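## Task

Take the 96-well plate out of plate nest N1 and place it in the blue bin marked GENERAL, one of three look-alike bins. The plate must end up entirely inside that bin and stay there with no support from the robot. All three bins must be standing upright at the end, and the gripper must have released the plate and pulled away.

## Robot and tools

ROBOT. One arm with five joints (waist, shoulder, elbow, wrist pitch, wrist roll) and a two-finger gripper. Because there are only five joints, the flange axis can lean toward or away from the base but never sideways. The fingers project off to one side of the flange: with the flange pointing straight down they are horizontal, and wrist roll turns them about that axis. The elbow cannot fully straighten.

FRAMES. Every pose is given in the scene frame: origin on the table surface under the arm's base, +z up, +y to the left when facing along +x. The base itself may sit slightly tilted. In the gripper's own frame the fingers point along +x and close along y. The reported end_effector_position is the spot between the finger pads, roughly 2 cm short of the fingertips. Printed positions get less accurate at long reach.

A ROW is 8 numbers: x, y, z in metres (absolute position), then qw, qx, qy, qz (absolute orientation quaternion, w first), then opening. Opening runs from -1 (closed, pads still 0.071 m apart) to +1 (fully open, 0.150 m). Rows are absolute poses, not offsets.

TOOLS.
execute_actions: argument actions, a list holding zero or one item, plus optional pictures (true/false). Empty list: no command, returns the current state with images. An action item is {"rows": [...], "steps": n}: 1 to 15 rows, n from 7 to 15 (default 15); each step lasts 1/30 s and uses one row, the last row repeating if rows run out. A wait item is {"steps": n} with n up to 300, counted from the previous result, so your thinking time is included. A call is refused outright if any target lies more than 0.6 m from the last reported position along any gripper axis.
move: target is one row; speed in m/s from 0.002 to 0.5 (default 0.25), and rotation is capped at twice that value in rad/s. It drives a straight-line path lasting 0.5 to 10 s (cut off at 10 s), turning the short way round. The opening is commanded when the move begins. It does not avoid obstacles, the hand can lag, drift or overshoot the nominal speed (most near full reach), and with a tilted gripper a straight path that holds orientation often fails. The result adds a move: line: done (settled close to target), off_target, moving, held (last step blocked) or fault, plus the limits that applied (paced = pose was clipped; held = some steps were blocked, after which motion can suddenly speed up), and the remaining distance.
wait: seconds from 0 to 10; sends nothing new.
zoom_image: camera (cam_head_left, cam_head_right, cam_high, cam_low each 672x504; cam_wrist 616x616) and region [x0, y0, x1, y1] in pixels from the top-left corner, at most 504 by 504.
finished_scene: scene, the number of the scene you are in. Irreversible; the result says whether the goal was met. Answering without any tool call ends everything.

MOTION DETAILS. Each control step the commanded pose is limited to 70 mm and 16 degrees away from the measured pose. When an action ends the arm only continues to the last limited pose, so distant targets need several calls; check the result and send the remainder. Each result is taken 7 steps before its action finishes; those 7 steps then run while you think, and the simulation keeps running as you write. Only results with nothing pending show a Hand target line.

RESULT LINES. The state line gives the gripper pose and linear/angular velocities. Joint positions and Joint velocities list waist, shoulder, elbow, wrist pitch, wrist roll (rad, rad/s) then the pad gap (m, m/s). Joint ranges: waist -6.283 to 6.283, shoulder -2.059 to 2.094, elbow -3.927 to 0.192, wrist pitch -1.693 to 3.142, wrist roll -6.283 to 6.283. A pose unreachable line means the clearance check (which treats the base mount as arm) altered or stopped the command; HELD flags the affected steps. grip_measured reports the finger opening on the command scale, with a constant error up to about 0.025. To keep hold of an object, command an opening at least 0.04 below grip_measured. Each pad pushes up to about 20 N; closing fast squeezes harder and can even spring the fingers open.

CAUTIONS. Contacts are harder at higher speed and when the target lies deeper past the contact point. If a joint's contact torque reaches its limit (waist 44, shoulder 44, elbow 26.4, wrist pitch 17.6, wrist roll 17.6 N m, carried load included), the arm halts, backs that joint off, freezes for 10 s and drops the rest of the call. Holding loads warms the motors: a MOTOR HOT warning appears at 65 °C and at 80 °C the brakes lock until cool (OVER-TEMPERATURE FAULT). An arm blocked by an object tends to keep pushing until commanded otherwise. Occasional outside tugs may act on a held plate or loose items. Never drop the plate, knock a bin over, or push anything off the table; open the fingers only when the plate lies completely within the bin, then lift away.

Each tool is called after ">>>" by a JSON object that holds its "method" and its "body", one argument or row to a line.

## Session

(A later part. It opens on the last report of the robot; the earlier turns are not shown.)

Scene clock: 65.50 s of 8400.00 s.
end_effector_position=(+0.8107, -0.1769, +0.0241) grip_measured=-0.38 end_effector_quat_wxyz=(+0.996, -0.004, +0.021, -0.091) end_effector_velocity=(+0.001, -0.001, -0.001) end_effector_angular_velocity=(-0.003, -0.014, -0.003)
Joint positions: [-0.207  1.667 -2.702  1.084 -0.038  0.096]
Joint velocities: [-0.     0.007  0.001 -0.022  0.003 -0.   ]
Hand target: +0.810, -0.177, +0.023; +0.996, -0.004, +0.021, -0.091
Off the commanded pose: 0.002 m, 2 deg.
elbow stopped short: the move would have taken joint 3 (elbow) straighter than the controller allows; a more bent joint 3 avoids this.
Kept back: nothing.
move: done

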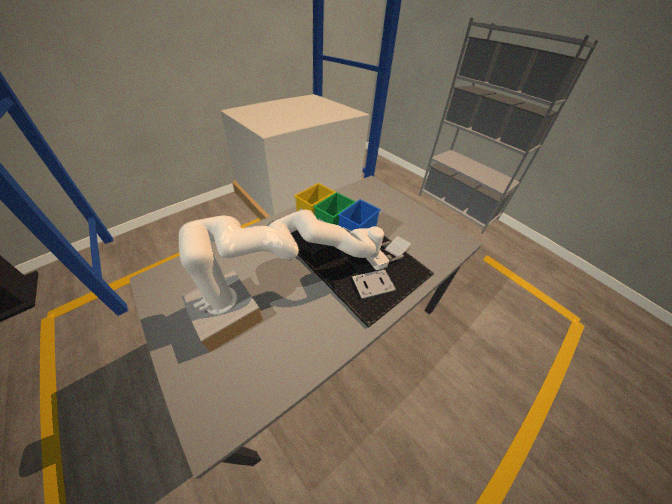

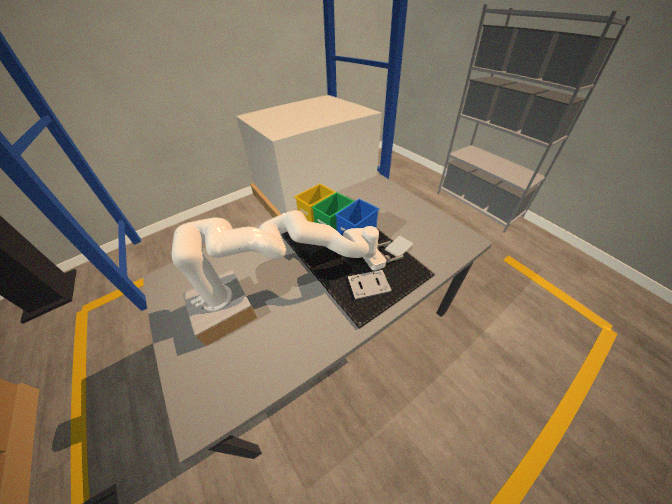

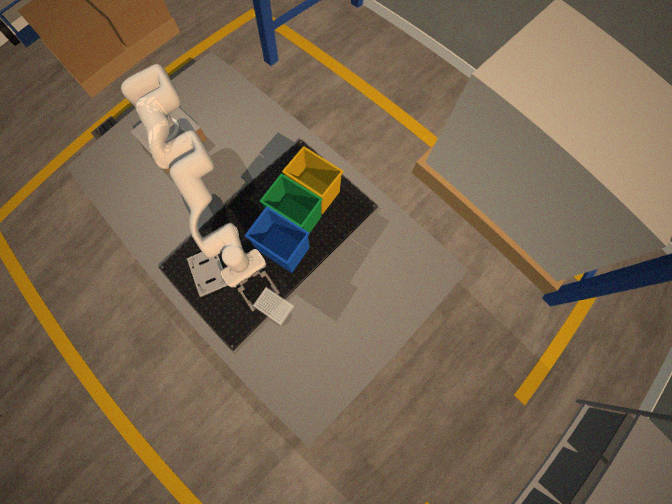

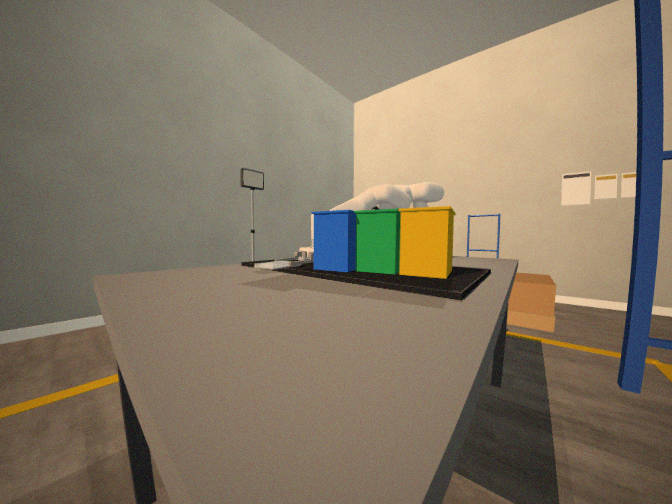

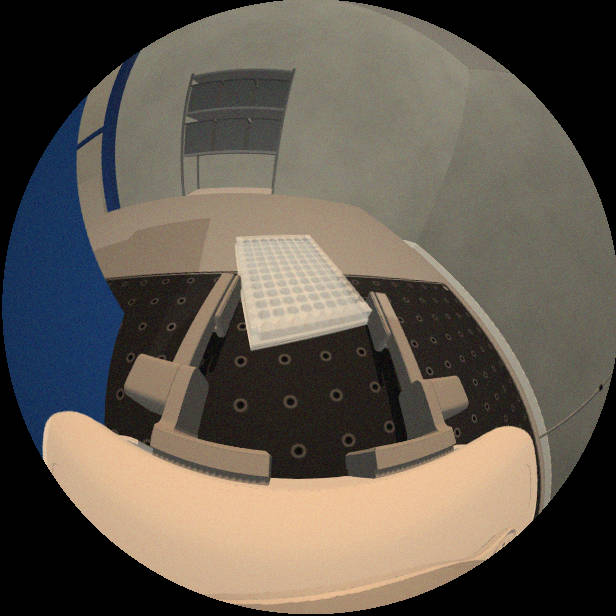

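Something is held (-0.38). Drag back slowly.

>>> {"method": "move", "body": {
  "target": [0.72,-0.19,0.027,0.995,0,0.04,-0.09,-0.75],
  "speed": 0.03
}}

Scene clock: 69.13 s of 8400.00 s.
end_effector_position=(+0.7198, -0.1902, +0.0257) grip_measured=-0.39 end_effector_quat_wxyz=(+0.995, +0.001, +0.041, -0.090) end_effector_velocity=(-0.001, -0.001, +0.001) end_effector_angular_velocity=(-0.000, -0.001, -0.001)
Joint positions: [-0.263  1.153 -1.732  0.669 -0.096  0.095]
Joint velocities: [-0.002 -0.004  0.006 -0.004 -0.001 -0.   ]
Hand target: +0.720, -0.190, +0.027; +0.995, +0.001, +0.040, -0.090
Off the commanded pose: 0.001 m, 0 deg.
Kept back: nothing.
move: done

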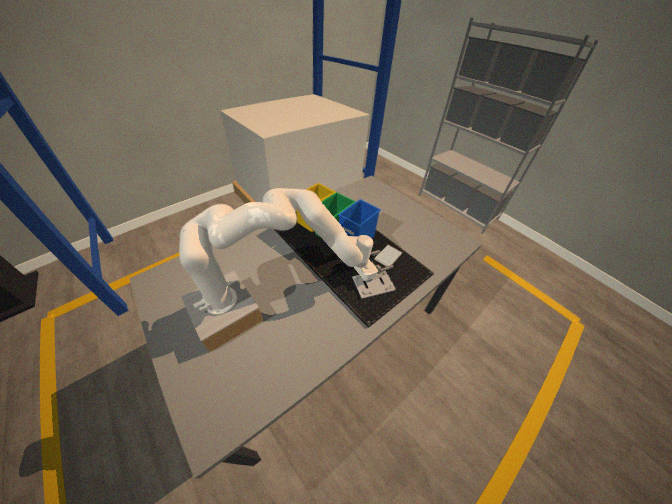

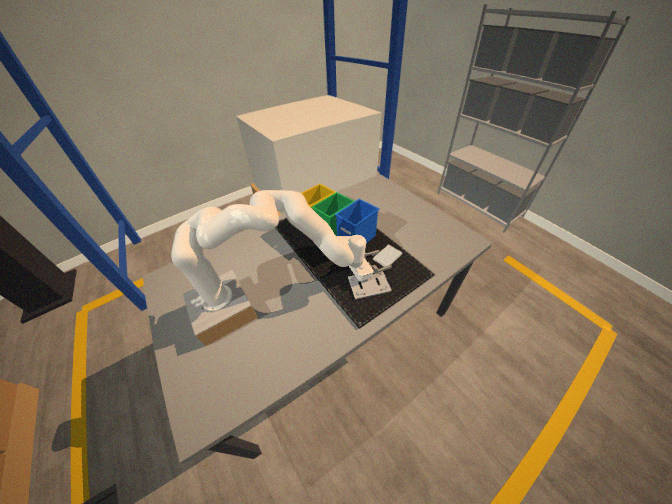

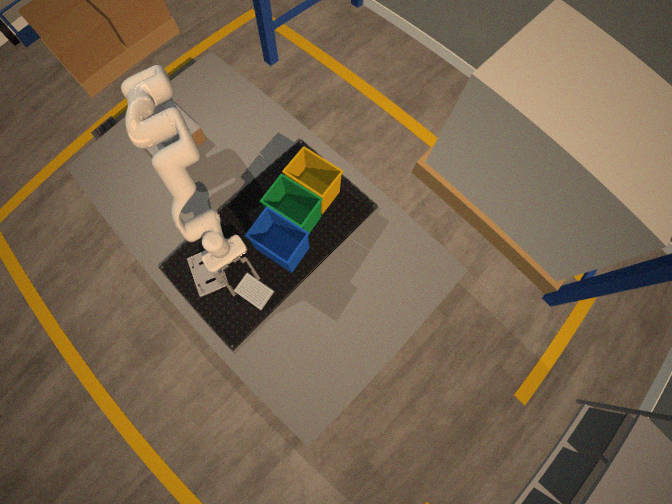

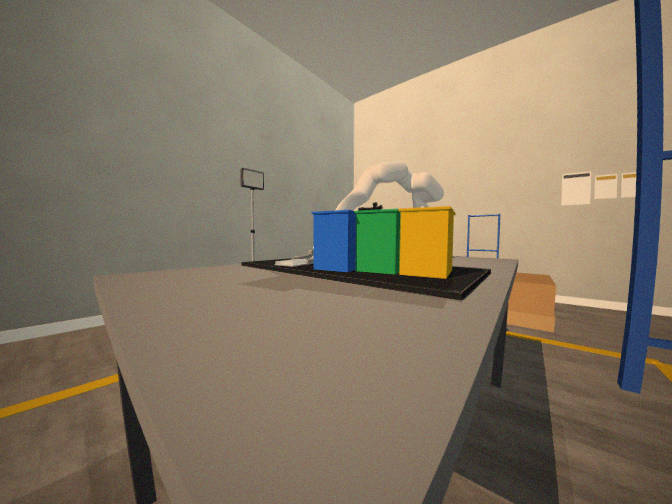

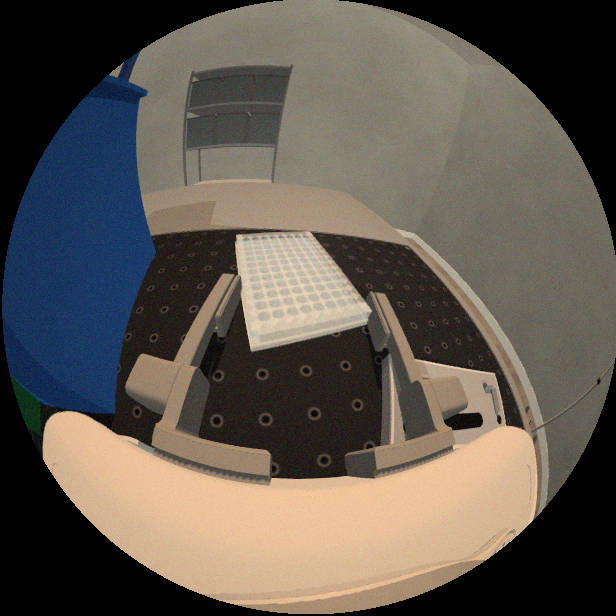

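>>> {"method": "move", "body": {
  "target": [0.72,-0.185,0.03,0.996,0,0.087,0,1],
  "speed": 0.05
}}

>>> {"method": "move", "body": {
  "target": [0.775,-0.18,0.026,0.996,0,0.07,0,1],
  "speed": 0.05
}}

>>> {"method": "move", "body": {
  "target": [0.775,-0.18,0.026,0.996,0,0.07,0,-1]
}}

Scene clock: 71.77 s of 8400.00 s.
end_effector_position=(+0.7200, -0.1851, +0.0303) grip_measured=+1.00 end_effector_quat_wxyz=(+0.997, +0.019, +0.081, -0.003) end_effector_velocity=(+0.000, +0.001, -0.000) end_effector_angular_velocity=(+0.003, +0.004, +0.008)
Joint positions: [-0.298  1.154 -1.813  0.833 -0.306  0.15 ]
Joint velocities: [ 0.     0.001 -0.004  0.008 -0.008  0.   ]
Hand target: +0.720, -0.185, +0.030; +0.997, +0.019, +0.081, -0.003
Off the commanded pose: 0.000 m, 2 deg.
Kept back: nothing.
move: done

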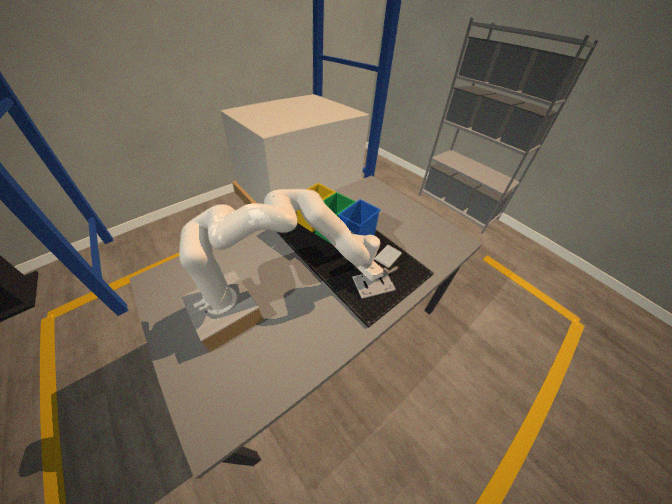

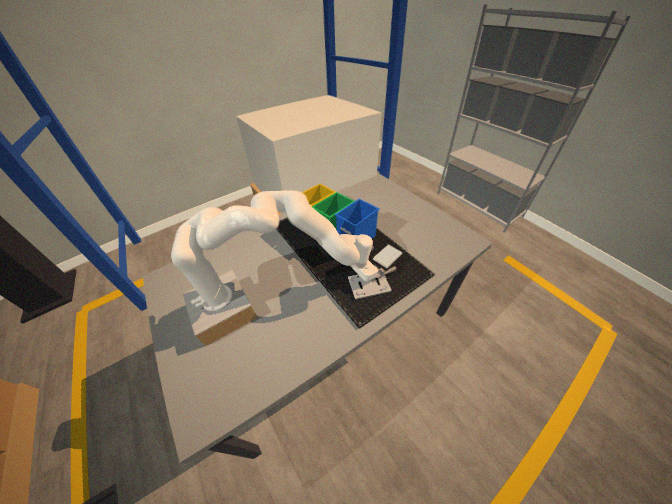

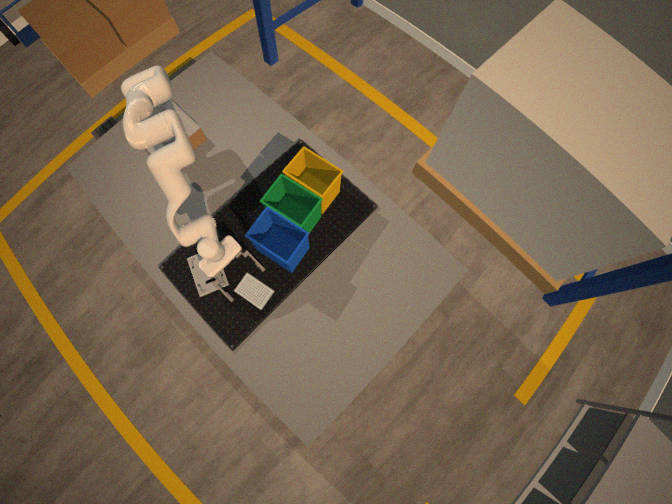

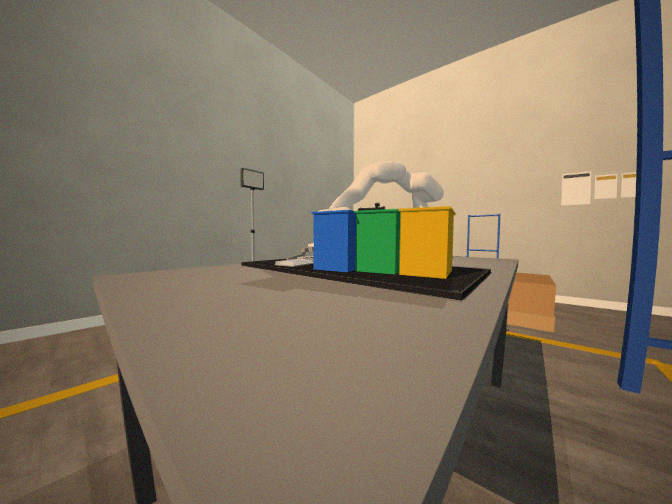

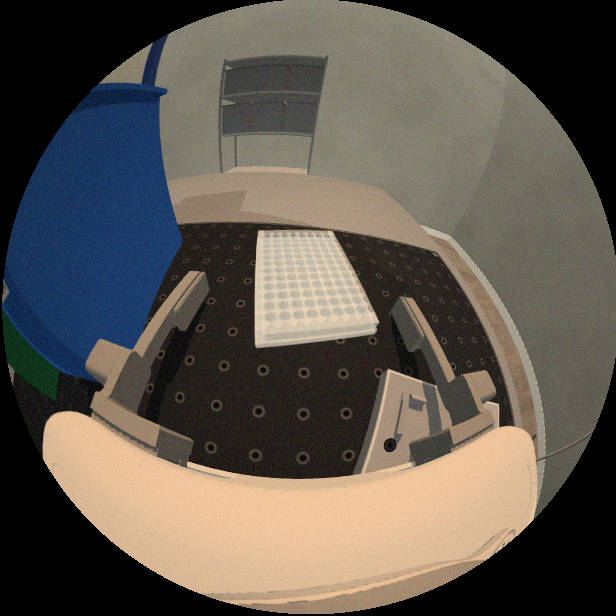

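Scene clock: 73.27 s of 8400.00 s.
end_effector_position=(+0.7754, -0.1801, +0.0277) grip_measured=+1.00 end_effector_quat_wxyz=(+0.998, +0.012, +0.065, -0.001) end_effector_velocity=(+0.001, -0.000, -0.001) end_effector_angular_velocity=(+0.002, +0.006, +0.001)
Joint positions: [-0.265  1.382 -2.234  0.993 -0.276  0.15 ]
Joint velocities: [-0.     0.014 -0.028  0.02  -0.002  0.   ]
Hand target: +0.775, -0.180, +0.026; +0.998, +0.012, +0.067, -0.001
Off the commanded pose: 0.002 m, 1 deg.
Kept back: nothing.
move: done

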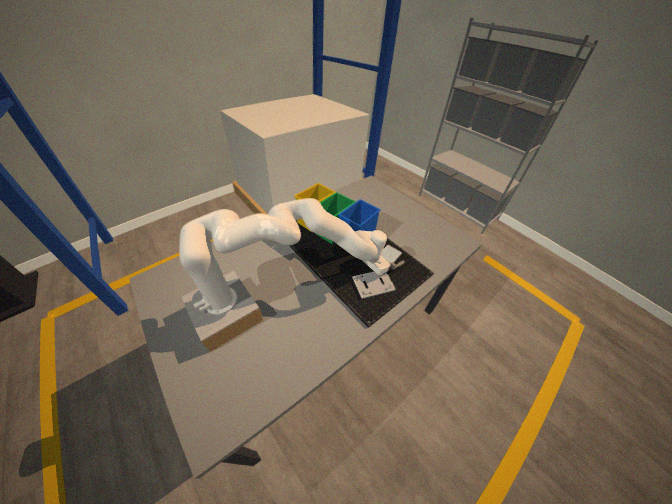

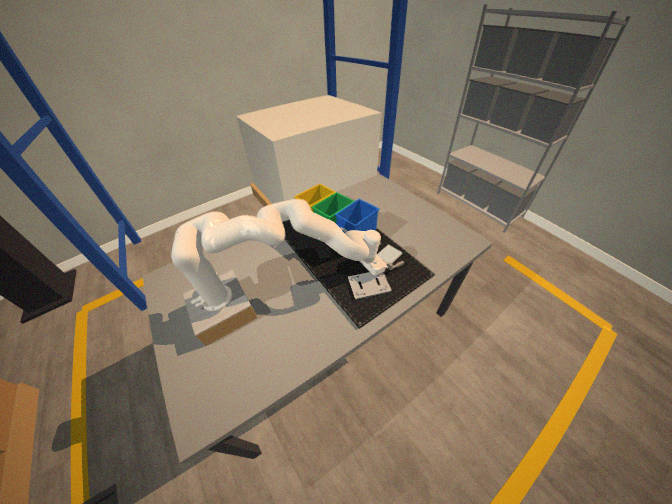

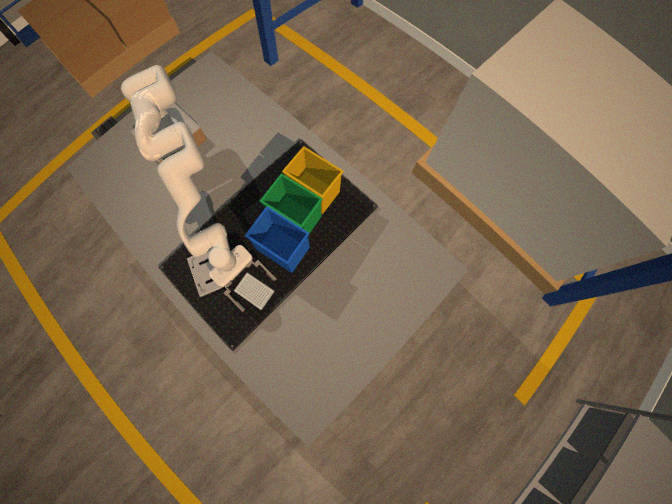

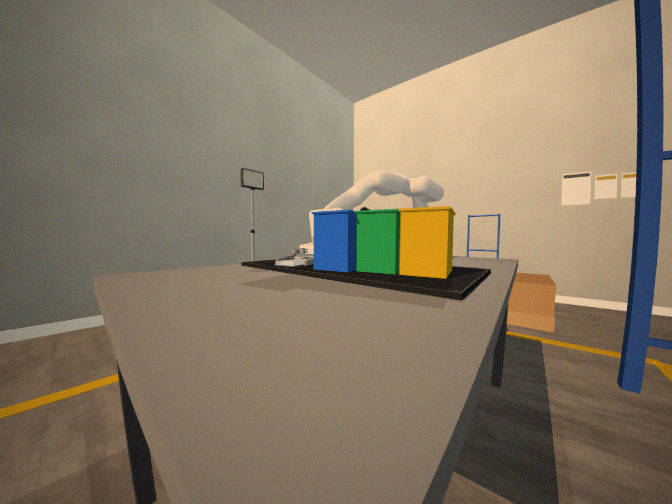

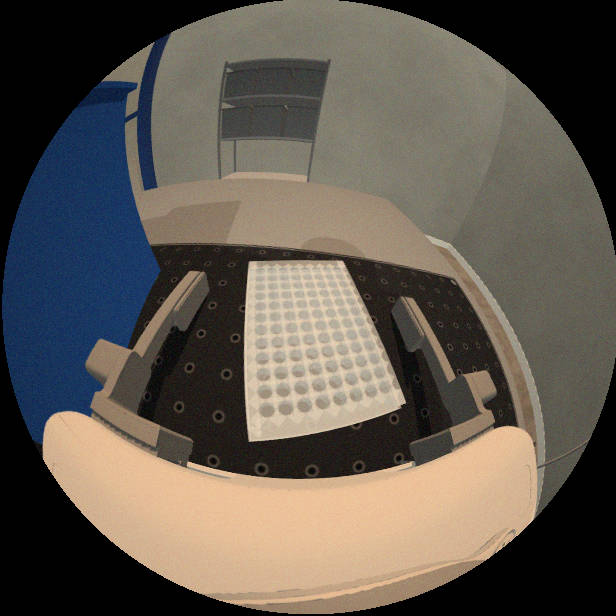

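Scene clock: 73.97 s of 8400.00 s.
end_effector_position=(+0.7754, -0.1803, +0.0269) grip_measured=-0.49 end_effector_quat_wxyz=(+0.998, +0.012, +0.066, -0.001) end_effector_velocity=(-0.000, -0.000, -0.000) end_effector_angular_velocity=(+0.000, +0.001, -0.001)
Joint positions: [-0.265  1.386 -2.24   0.996 -0.276  0.091]
Joint velocities: [-0.001  0.001 -0.001  0.001 -0.     0.   ]
Hand target: +0.775, -0.180, +0.026; +0.998, +0.012, +0.067, -0.001
Off the commanded pose: 0.001 m, 1 deg.
Kept back: nothing.
move: done

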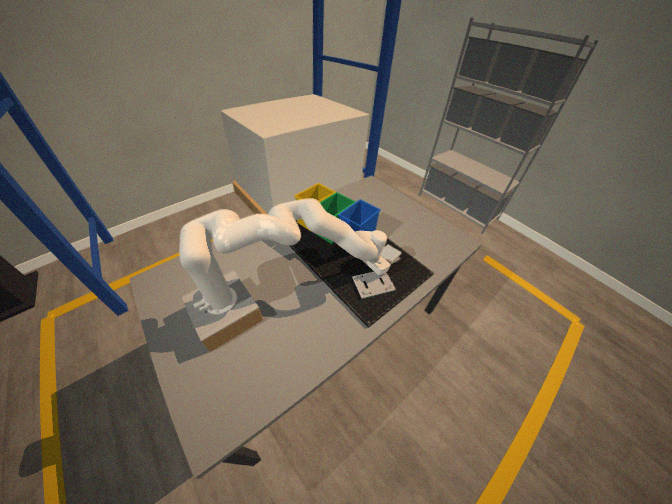

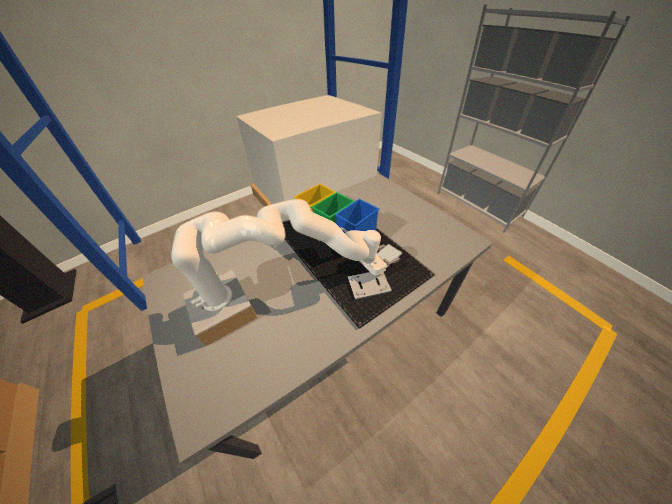

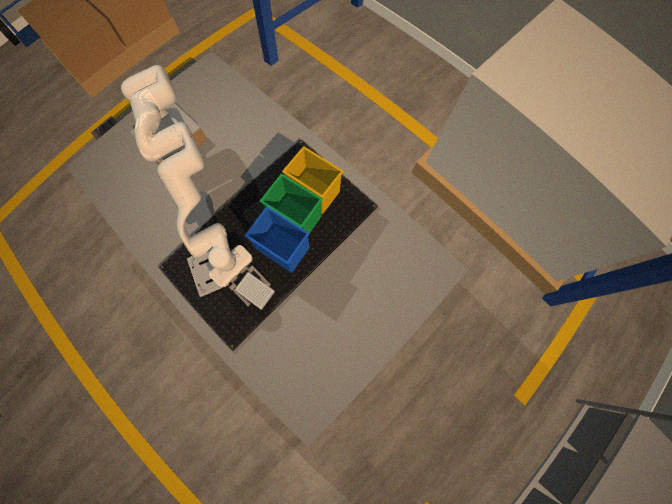

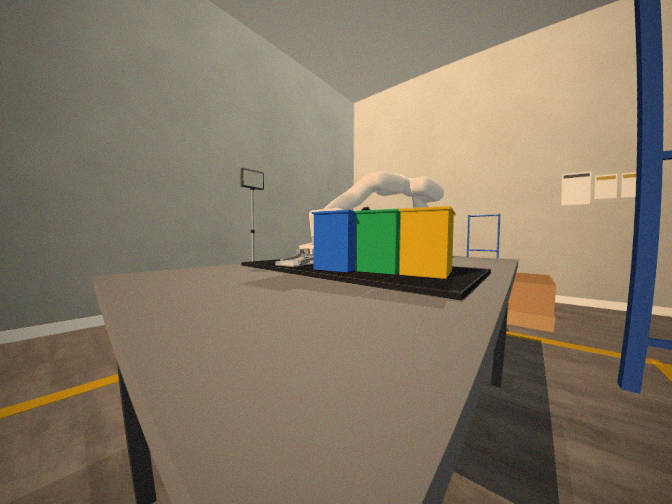

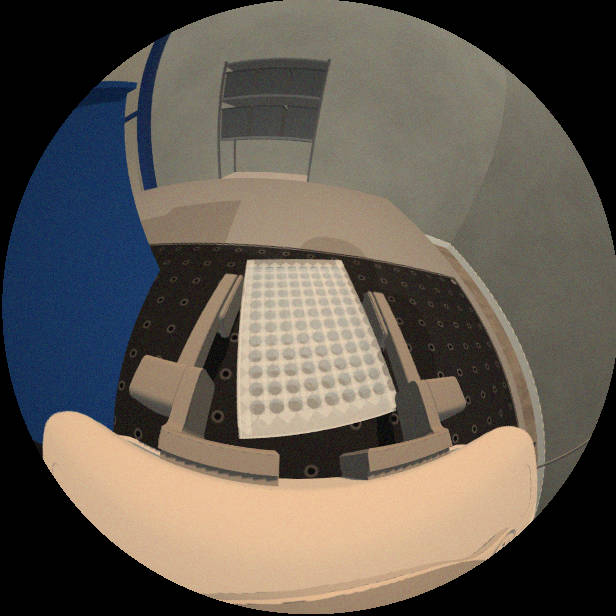

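>>> {"method": "move", "body": {
  "target": [0.745,-0.18,0.3,1,0,0,0,-1],
  "speed": 0.08
}}

Scene clock: 78.00 s of 8400.00 s.
end_effector_position=(+0.7452, -0.1801, +0.2994) grip_measured=-0.49 end_effector_quat_wxyz=(+1.000, -0.006, +0.002, +0.000) end_effector_velocity=(-0.002, -0.000, -0.003) end_effector_angular_velocity=(+0.002, +0.007, -0.001)
Joint positions: [-0.284  0.666 -1.689  1.033 -0.297  0.091]
Joint velocities: [-0.001 -0.     0.005  0.003 -0.    -0.   ]
Hand target: +0.745, -0.180, +0.300; +1.000, -0.006, +0.002, +0.000
Off the commanded pose: 0.001 m, 1 deg.
Kept back: nothing.
move: done

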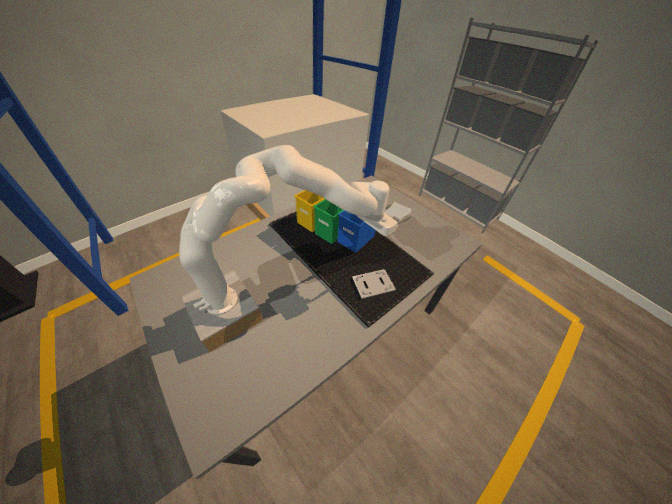

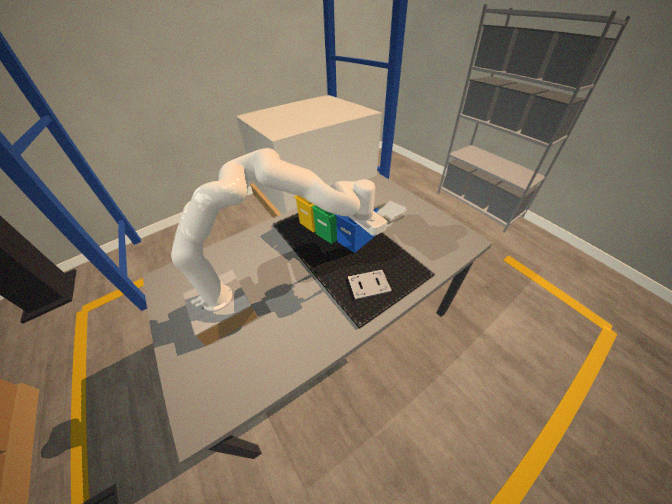

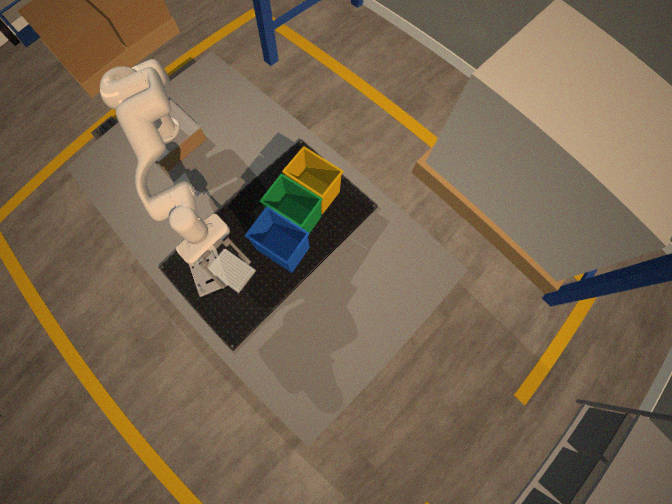

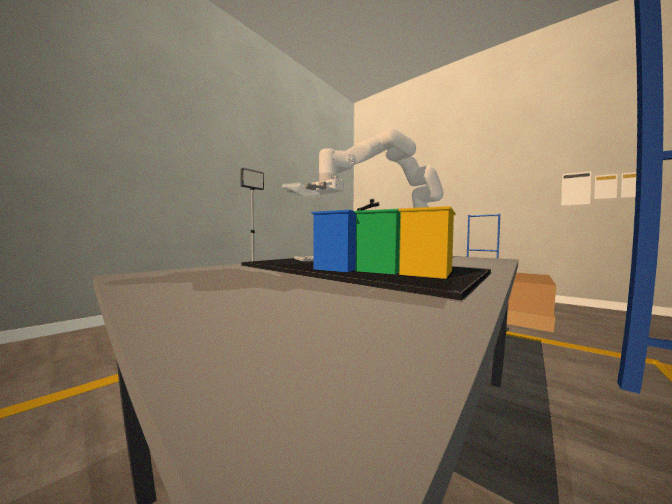

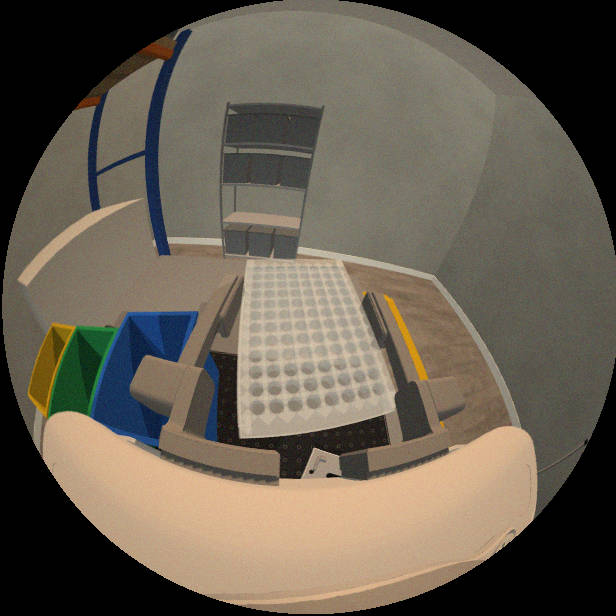

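>>> {"method": "move", "body": {
  "target": [0.70,-0.04,0.3,1,0,0,0,-1],
  "speed": 0.07
}}

Scene clock: 80.77 s of 8400.00 s.
end_effector_position=(+0.6999, -0.0403, +0.3001) grip_measured=-0.49 end_effector_quat_wxyz=(+1.000, -0.007, +0.001, -0.000) end_effector_velocity=(-0.000, +0.001, -0.000) end_effector_angular_velocity=(-0.000, -0.001, -0.001)
Joint positions: [-0.065  0.421 -1.305  0.89  -0.078  0.091]
Joint velocities: [ 0.002 -0.002  0.003 -0.002  0.003  0.   ]
Hand target: +0.700, -0.040, +0.300; +1.000, -0.007, +0.001, +0.000
Off the commanded pose: 0.000 m, 1 deg.
Kept back: nothing.
move: done

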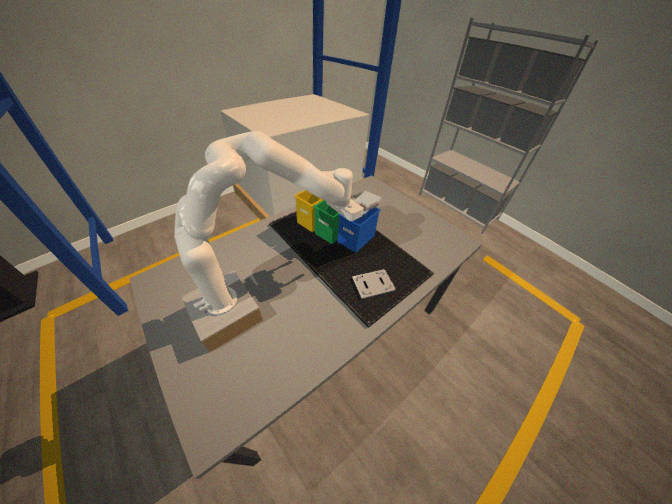

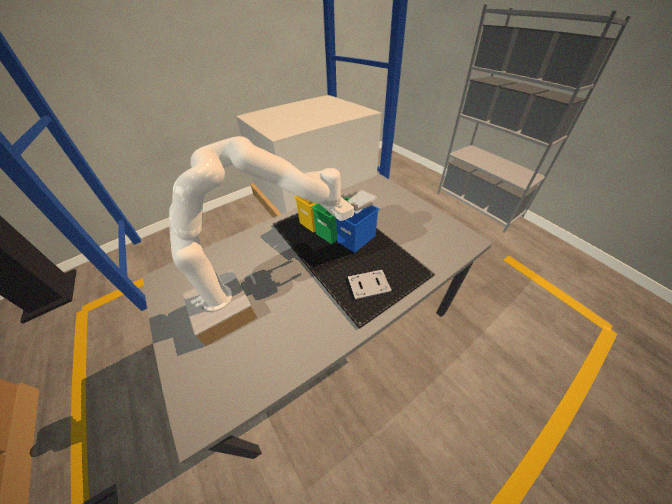

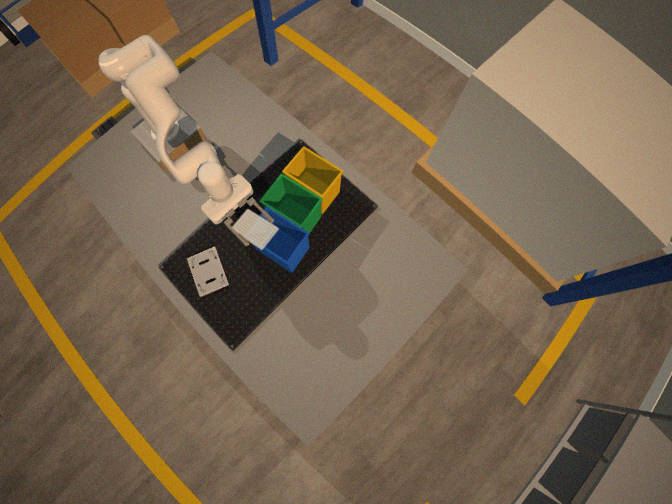

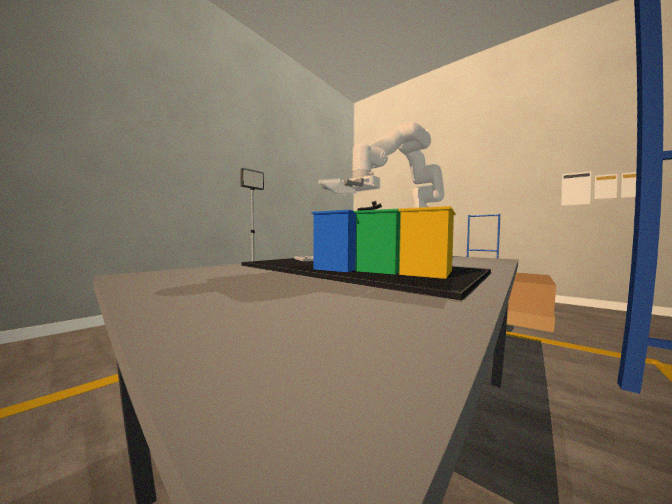

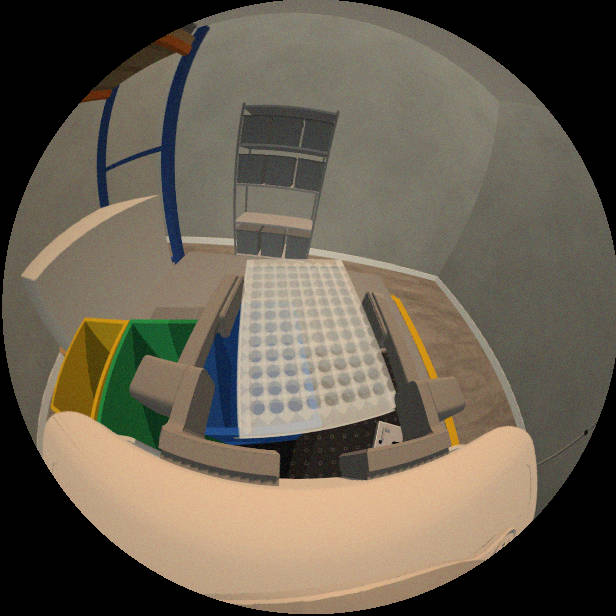

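>>> {"method": "move", "body": {
  "target": [0.73,0.0,0.32,0.819,0,0.574,0,-1],
  "speed": 0.07
}}

Scene clock: 90.00 s of 8400.00 s.
end_effector_position=(+0.7285, +0.0001, +0.3195) grip_measured=-0.49 end_effector_quat_wxyz=(+0.965, -0.004, +0.261, +0.001) end_effector_velocity=(+0.000, -0.001, -0.000) end_effector_angular_velocity=(+0.000, -0.001, -0.000)
Joint positions: [ 0.006  1.062 -2.701  2.173 -0.014  0.091]
Joint velocities: [-0.001  0.     0.001 -0.002 -0.001  0.   ]
Hand target: +0.729, +0.000, +0.320; +0.965, -0.004, +0.261, +0.002
Off the commanded pose: 0.002 m, 40 deg; orientation clipped at the last step of the last action.
elbow stopped short: the move would have taken joint 3 (elbow) straighter than the controller allows; a more bent joint 3 avoids this.
Kept back: nothing.
move: off_target; limits=paced

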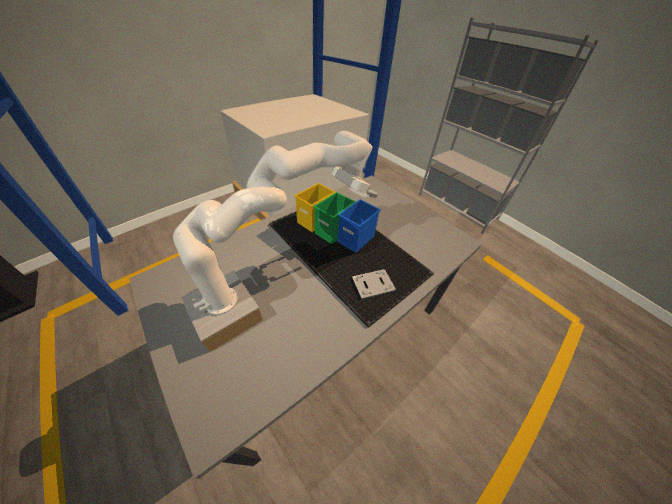

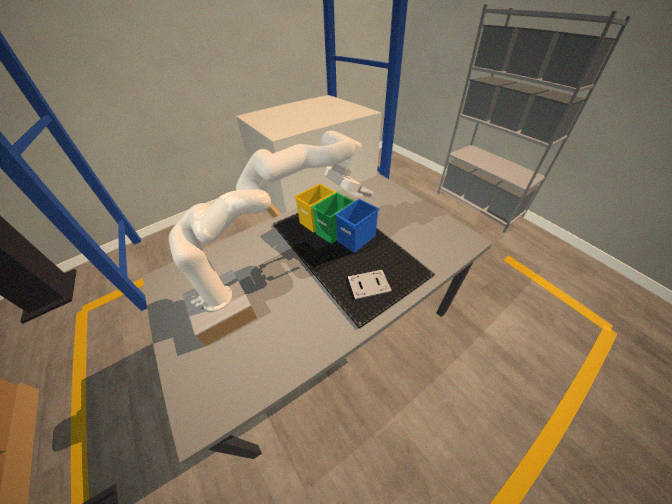

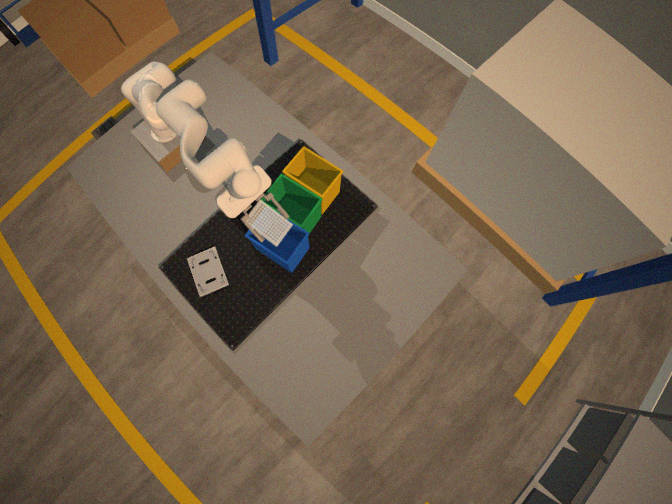

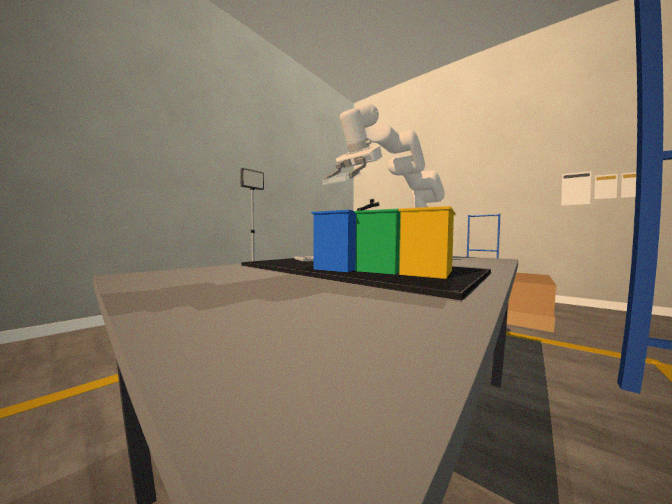

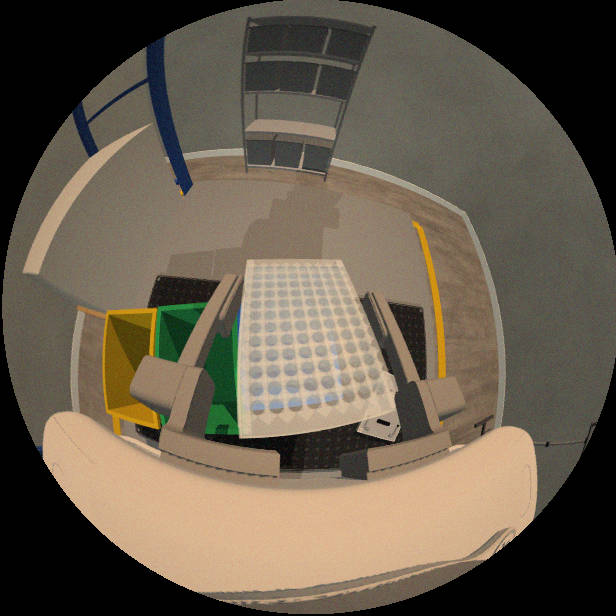

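>>> {"method": "move", "body": {
  "target": [0.73,0.015,0.27,0.966,0,0.259,0,-1],
  "speed": 0.05
}}

>>> {"method": "zoom_image", "body": {
  "camera": "cam_high",
  "region": [200,140,360,290]
}}

>>> {"method": "zoom_image", "body": {
  "camera": "cam_head_left",
  "region": [280,130,420,270]
}}

Scene clock: 92.07 s of 8400.00 s.
end_effector_position=(+0.7302, +0.0148, +0.2704) grip_measured=-0.49 end_effector_quat_wxyz=(+0.966, -0.010, +0.259, +0.004) end_effector_velocity=(+0.001, -0.000, +0.002) end_effector_angular_velocity=(-0.000, -0.016, -0.001)
Joint positions: [ 0.031  0.936 -2.335  1.929  0.005  0.091]
Joint velocities: [-0.    -0.024  0.042 -0.034  0.001  0.   ]
Hand target: +0.730, +0.015, +0.270; +0.966, -0.010, +0.259, +0.004
Off the commanded pose: 0.000 m, 1 deg.
Kept back: nothing.
move: done

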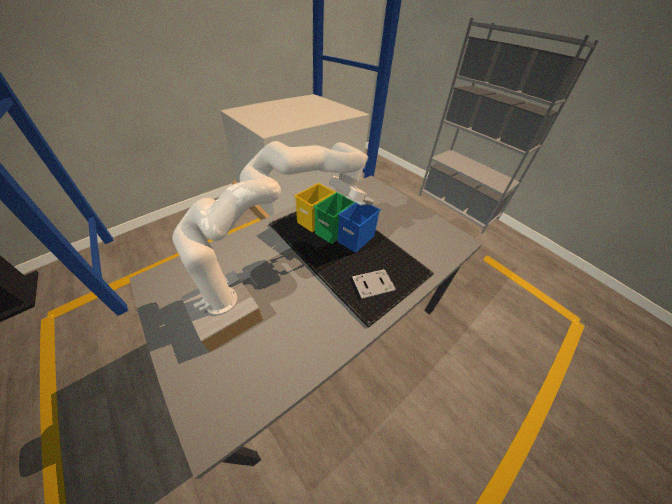

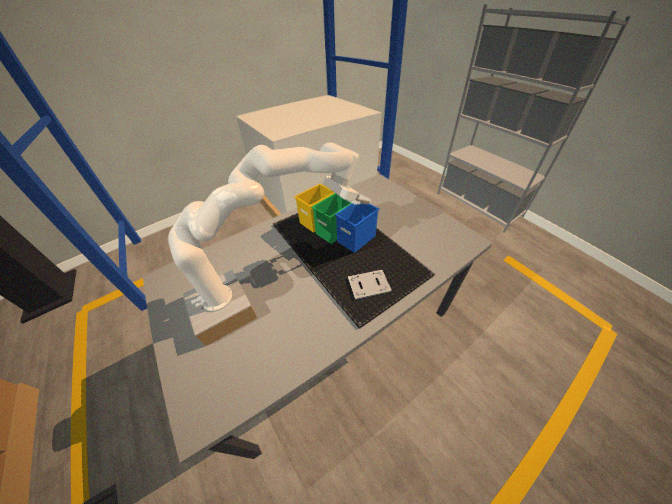

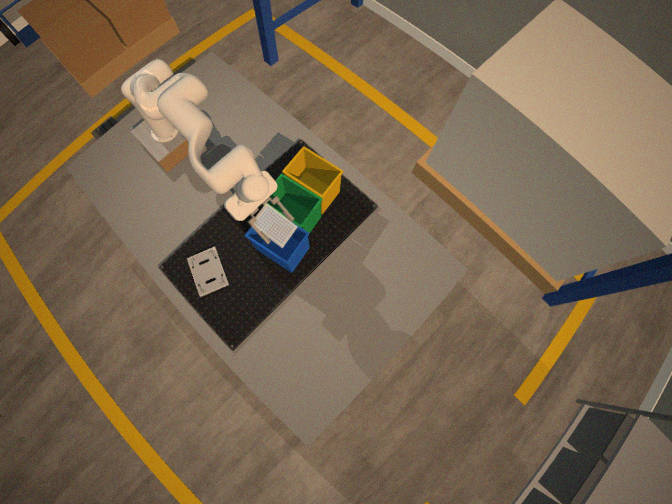

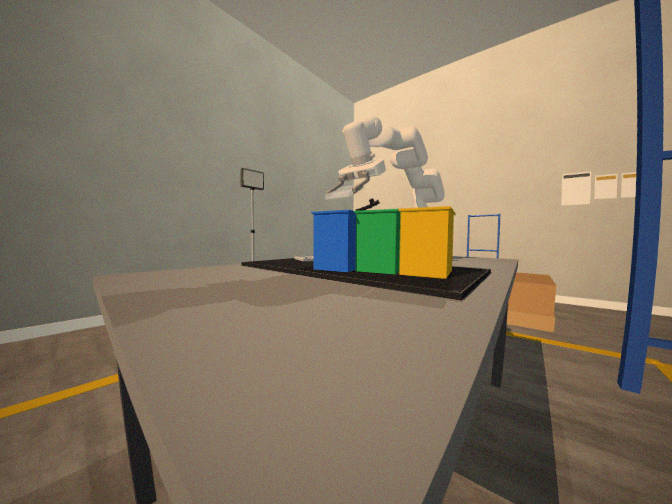

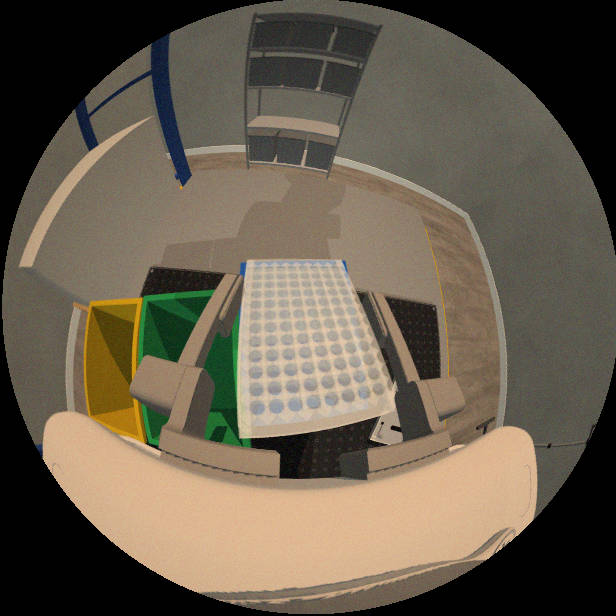

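Region (200, 140, 360, 290) of cam_high's 672x504 image, scaled by 3.150, with more detail than that image has; it fills the top 472 rows of this view, and the rest is white.

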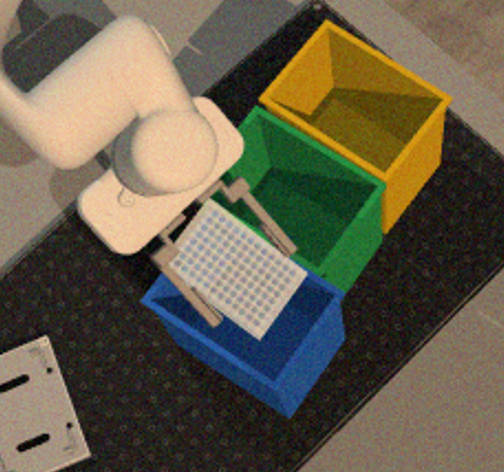

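Region (280, 130, 420, 270) of cam_head_left's 672x504 image, scaled by 3.600, with more detail than that image has.

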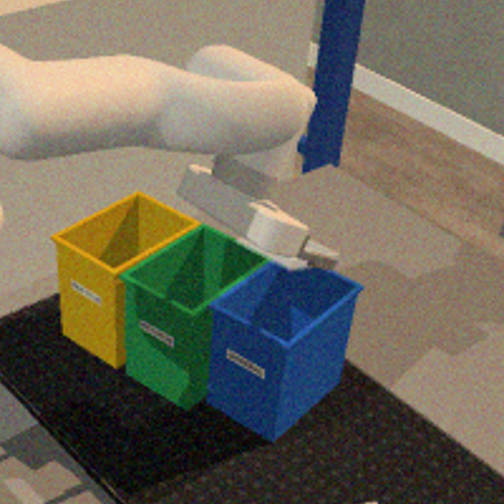

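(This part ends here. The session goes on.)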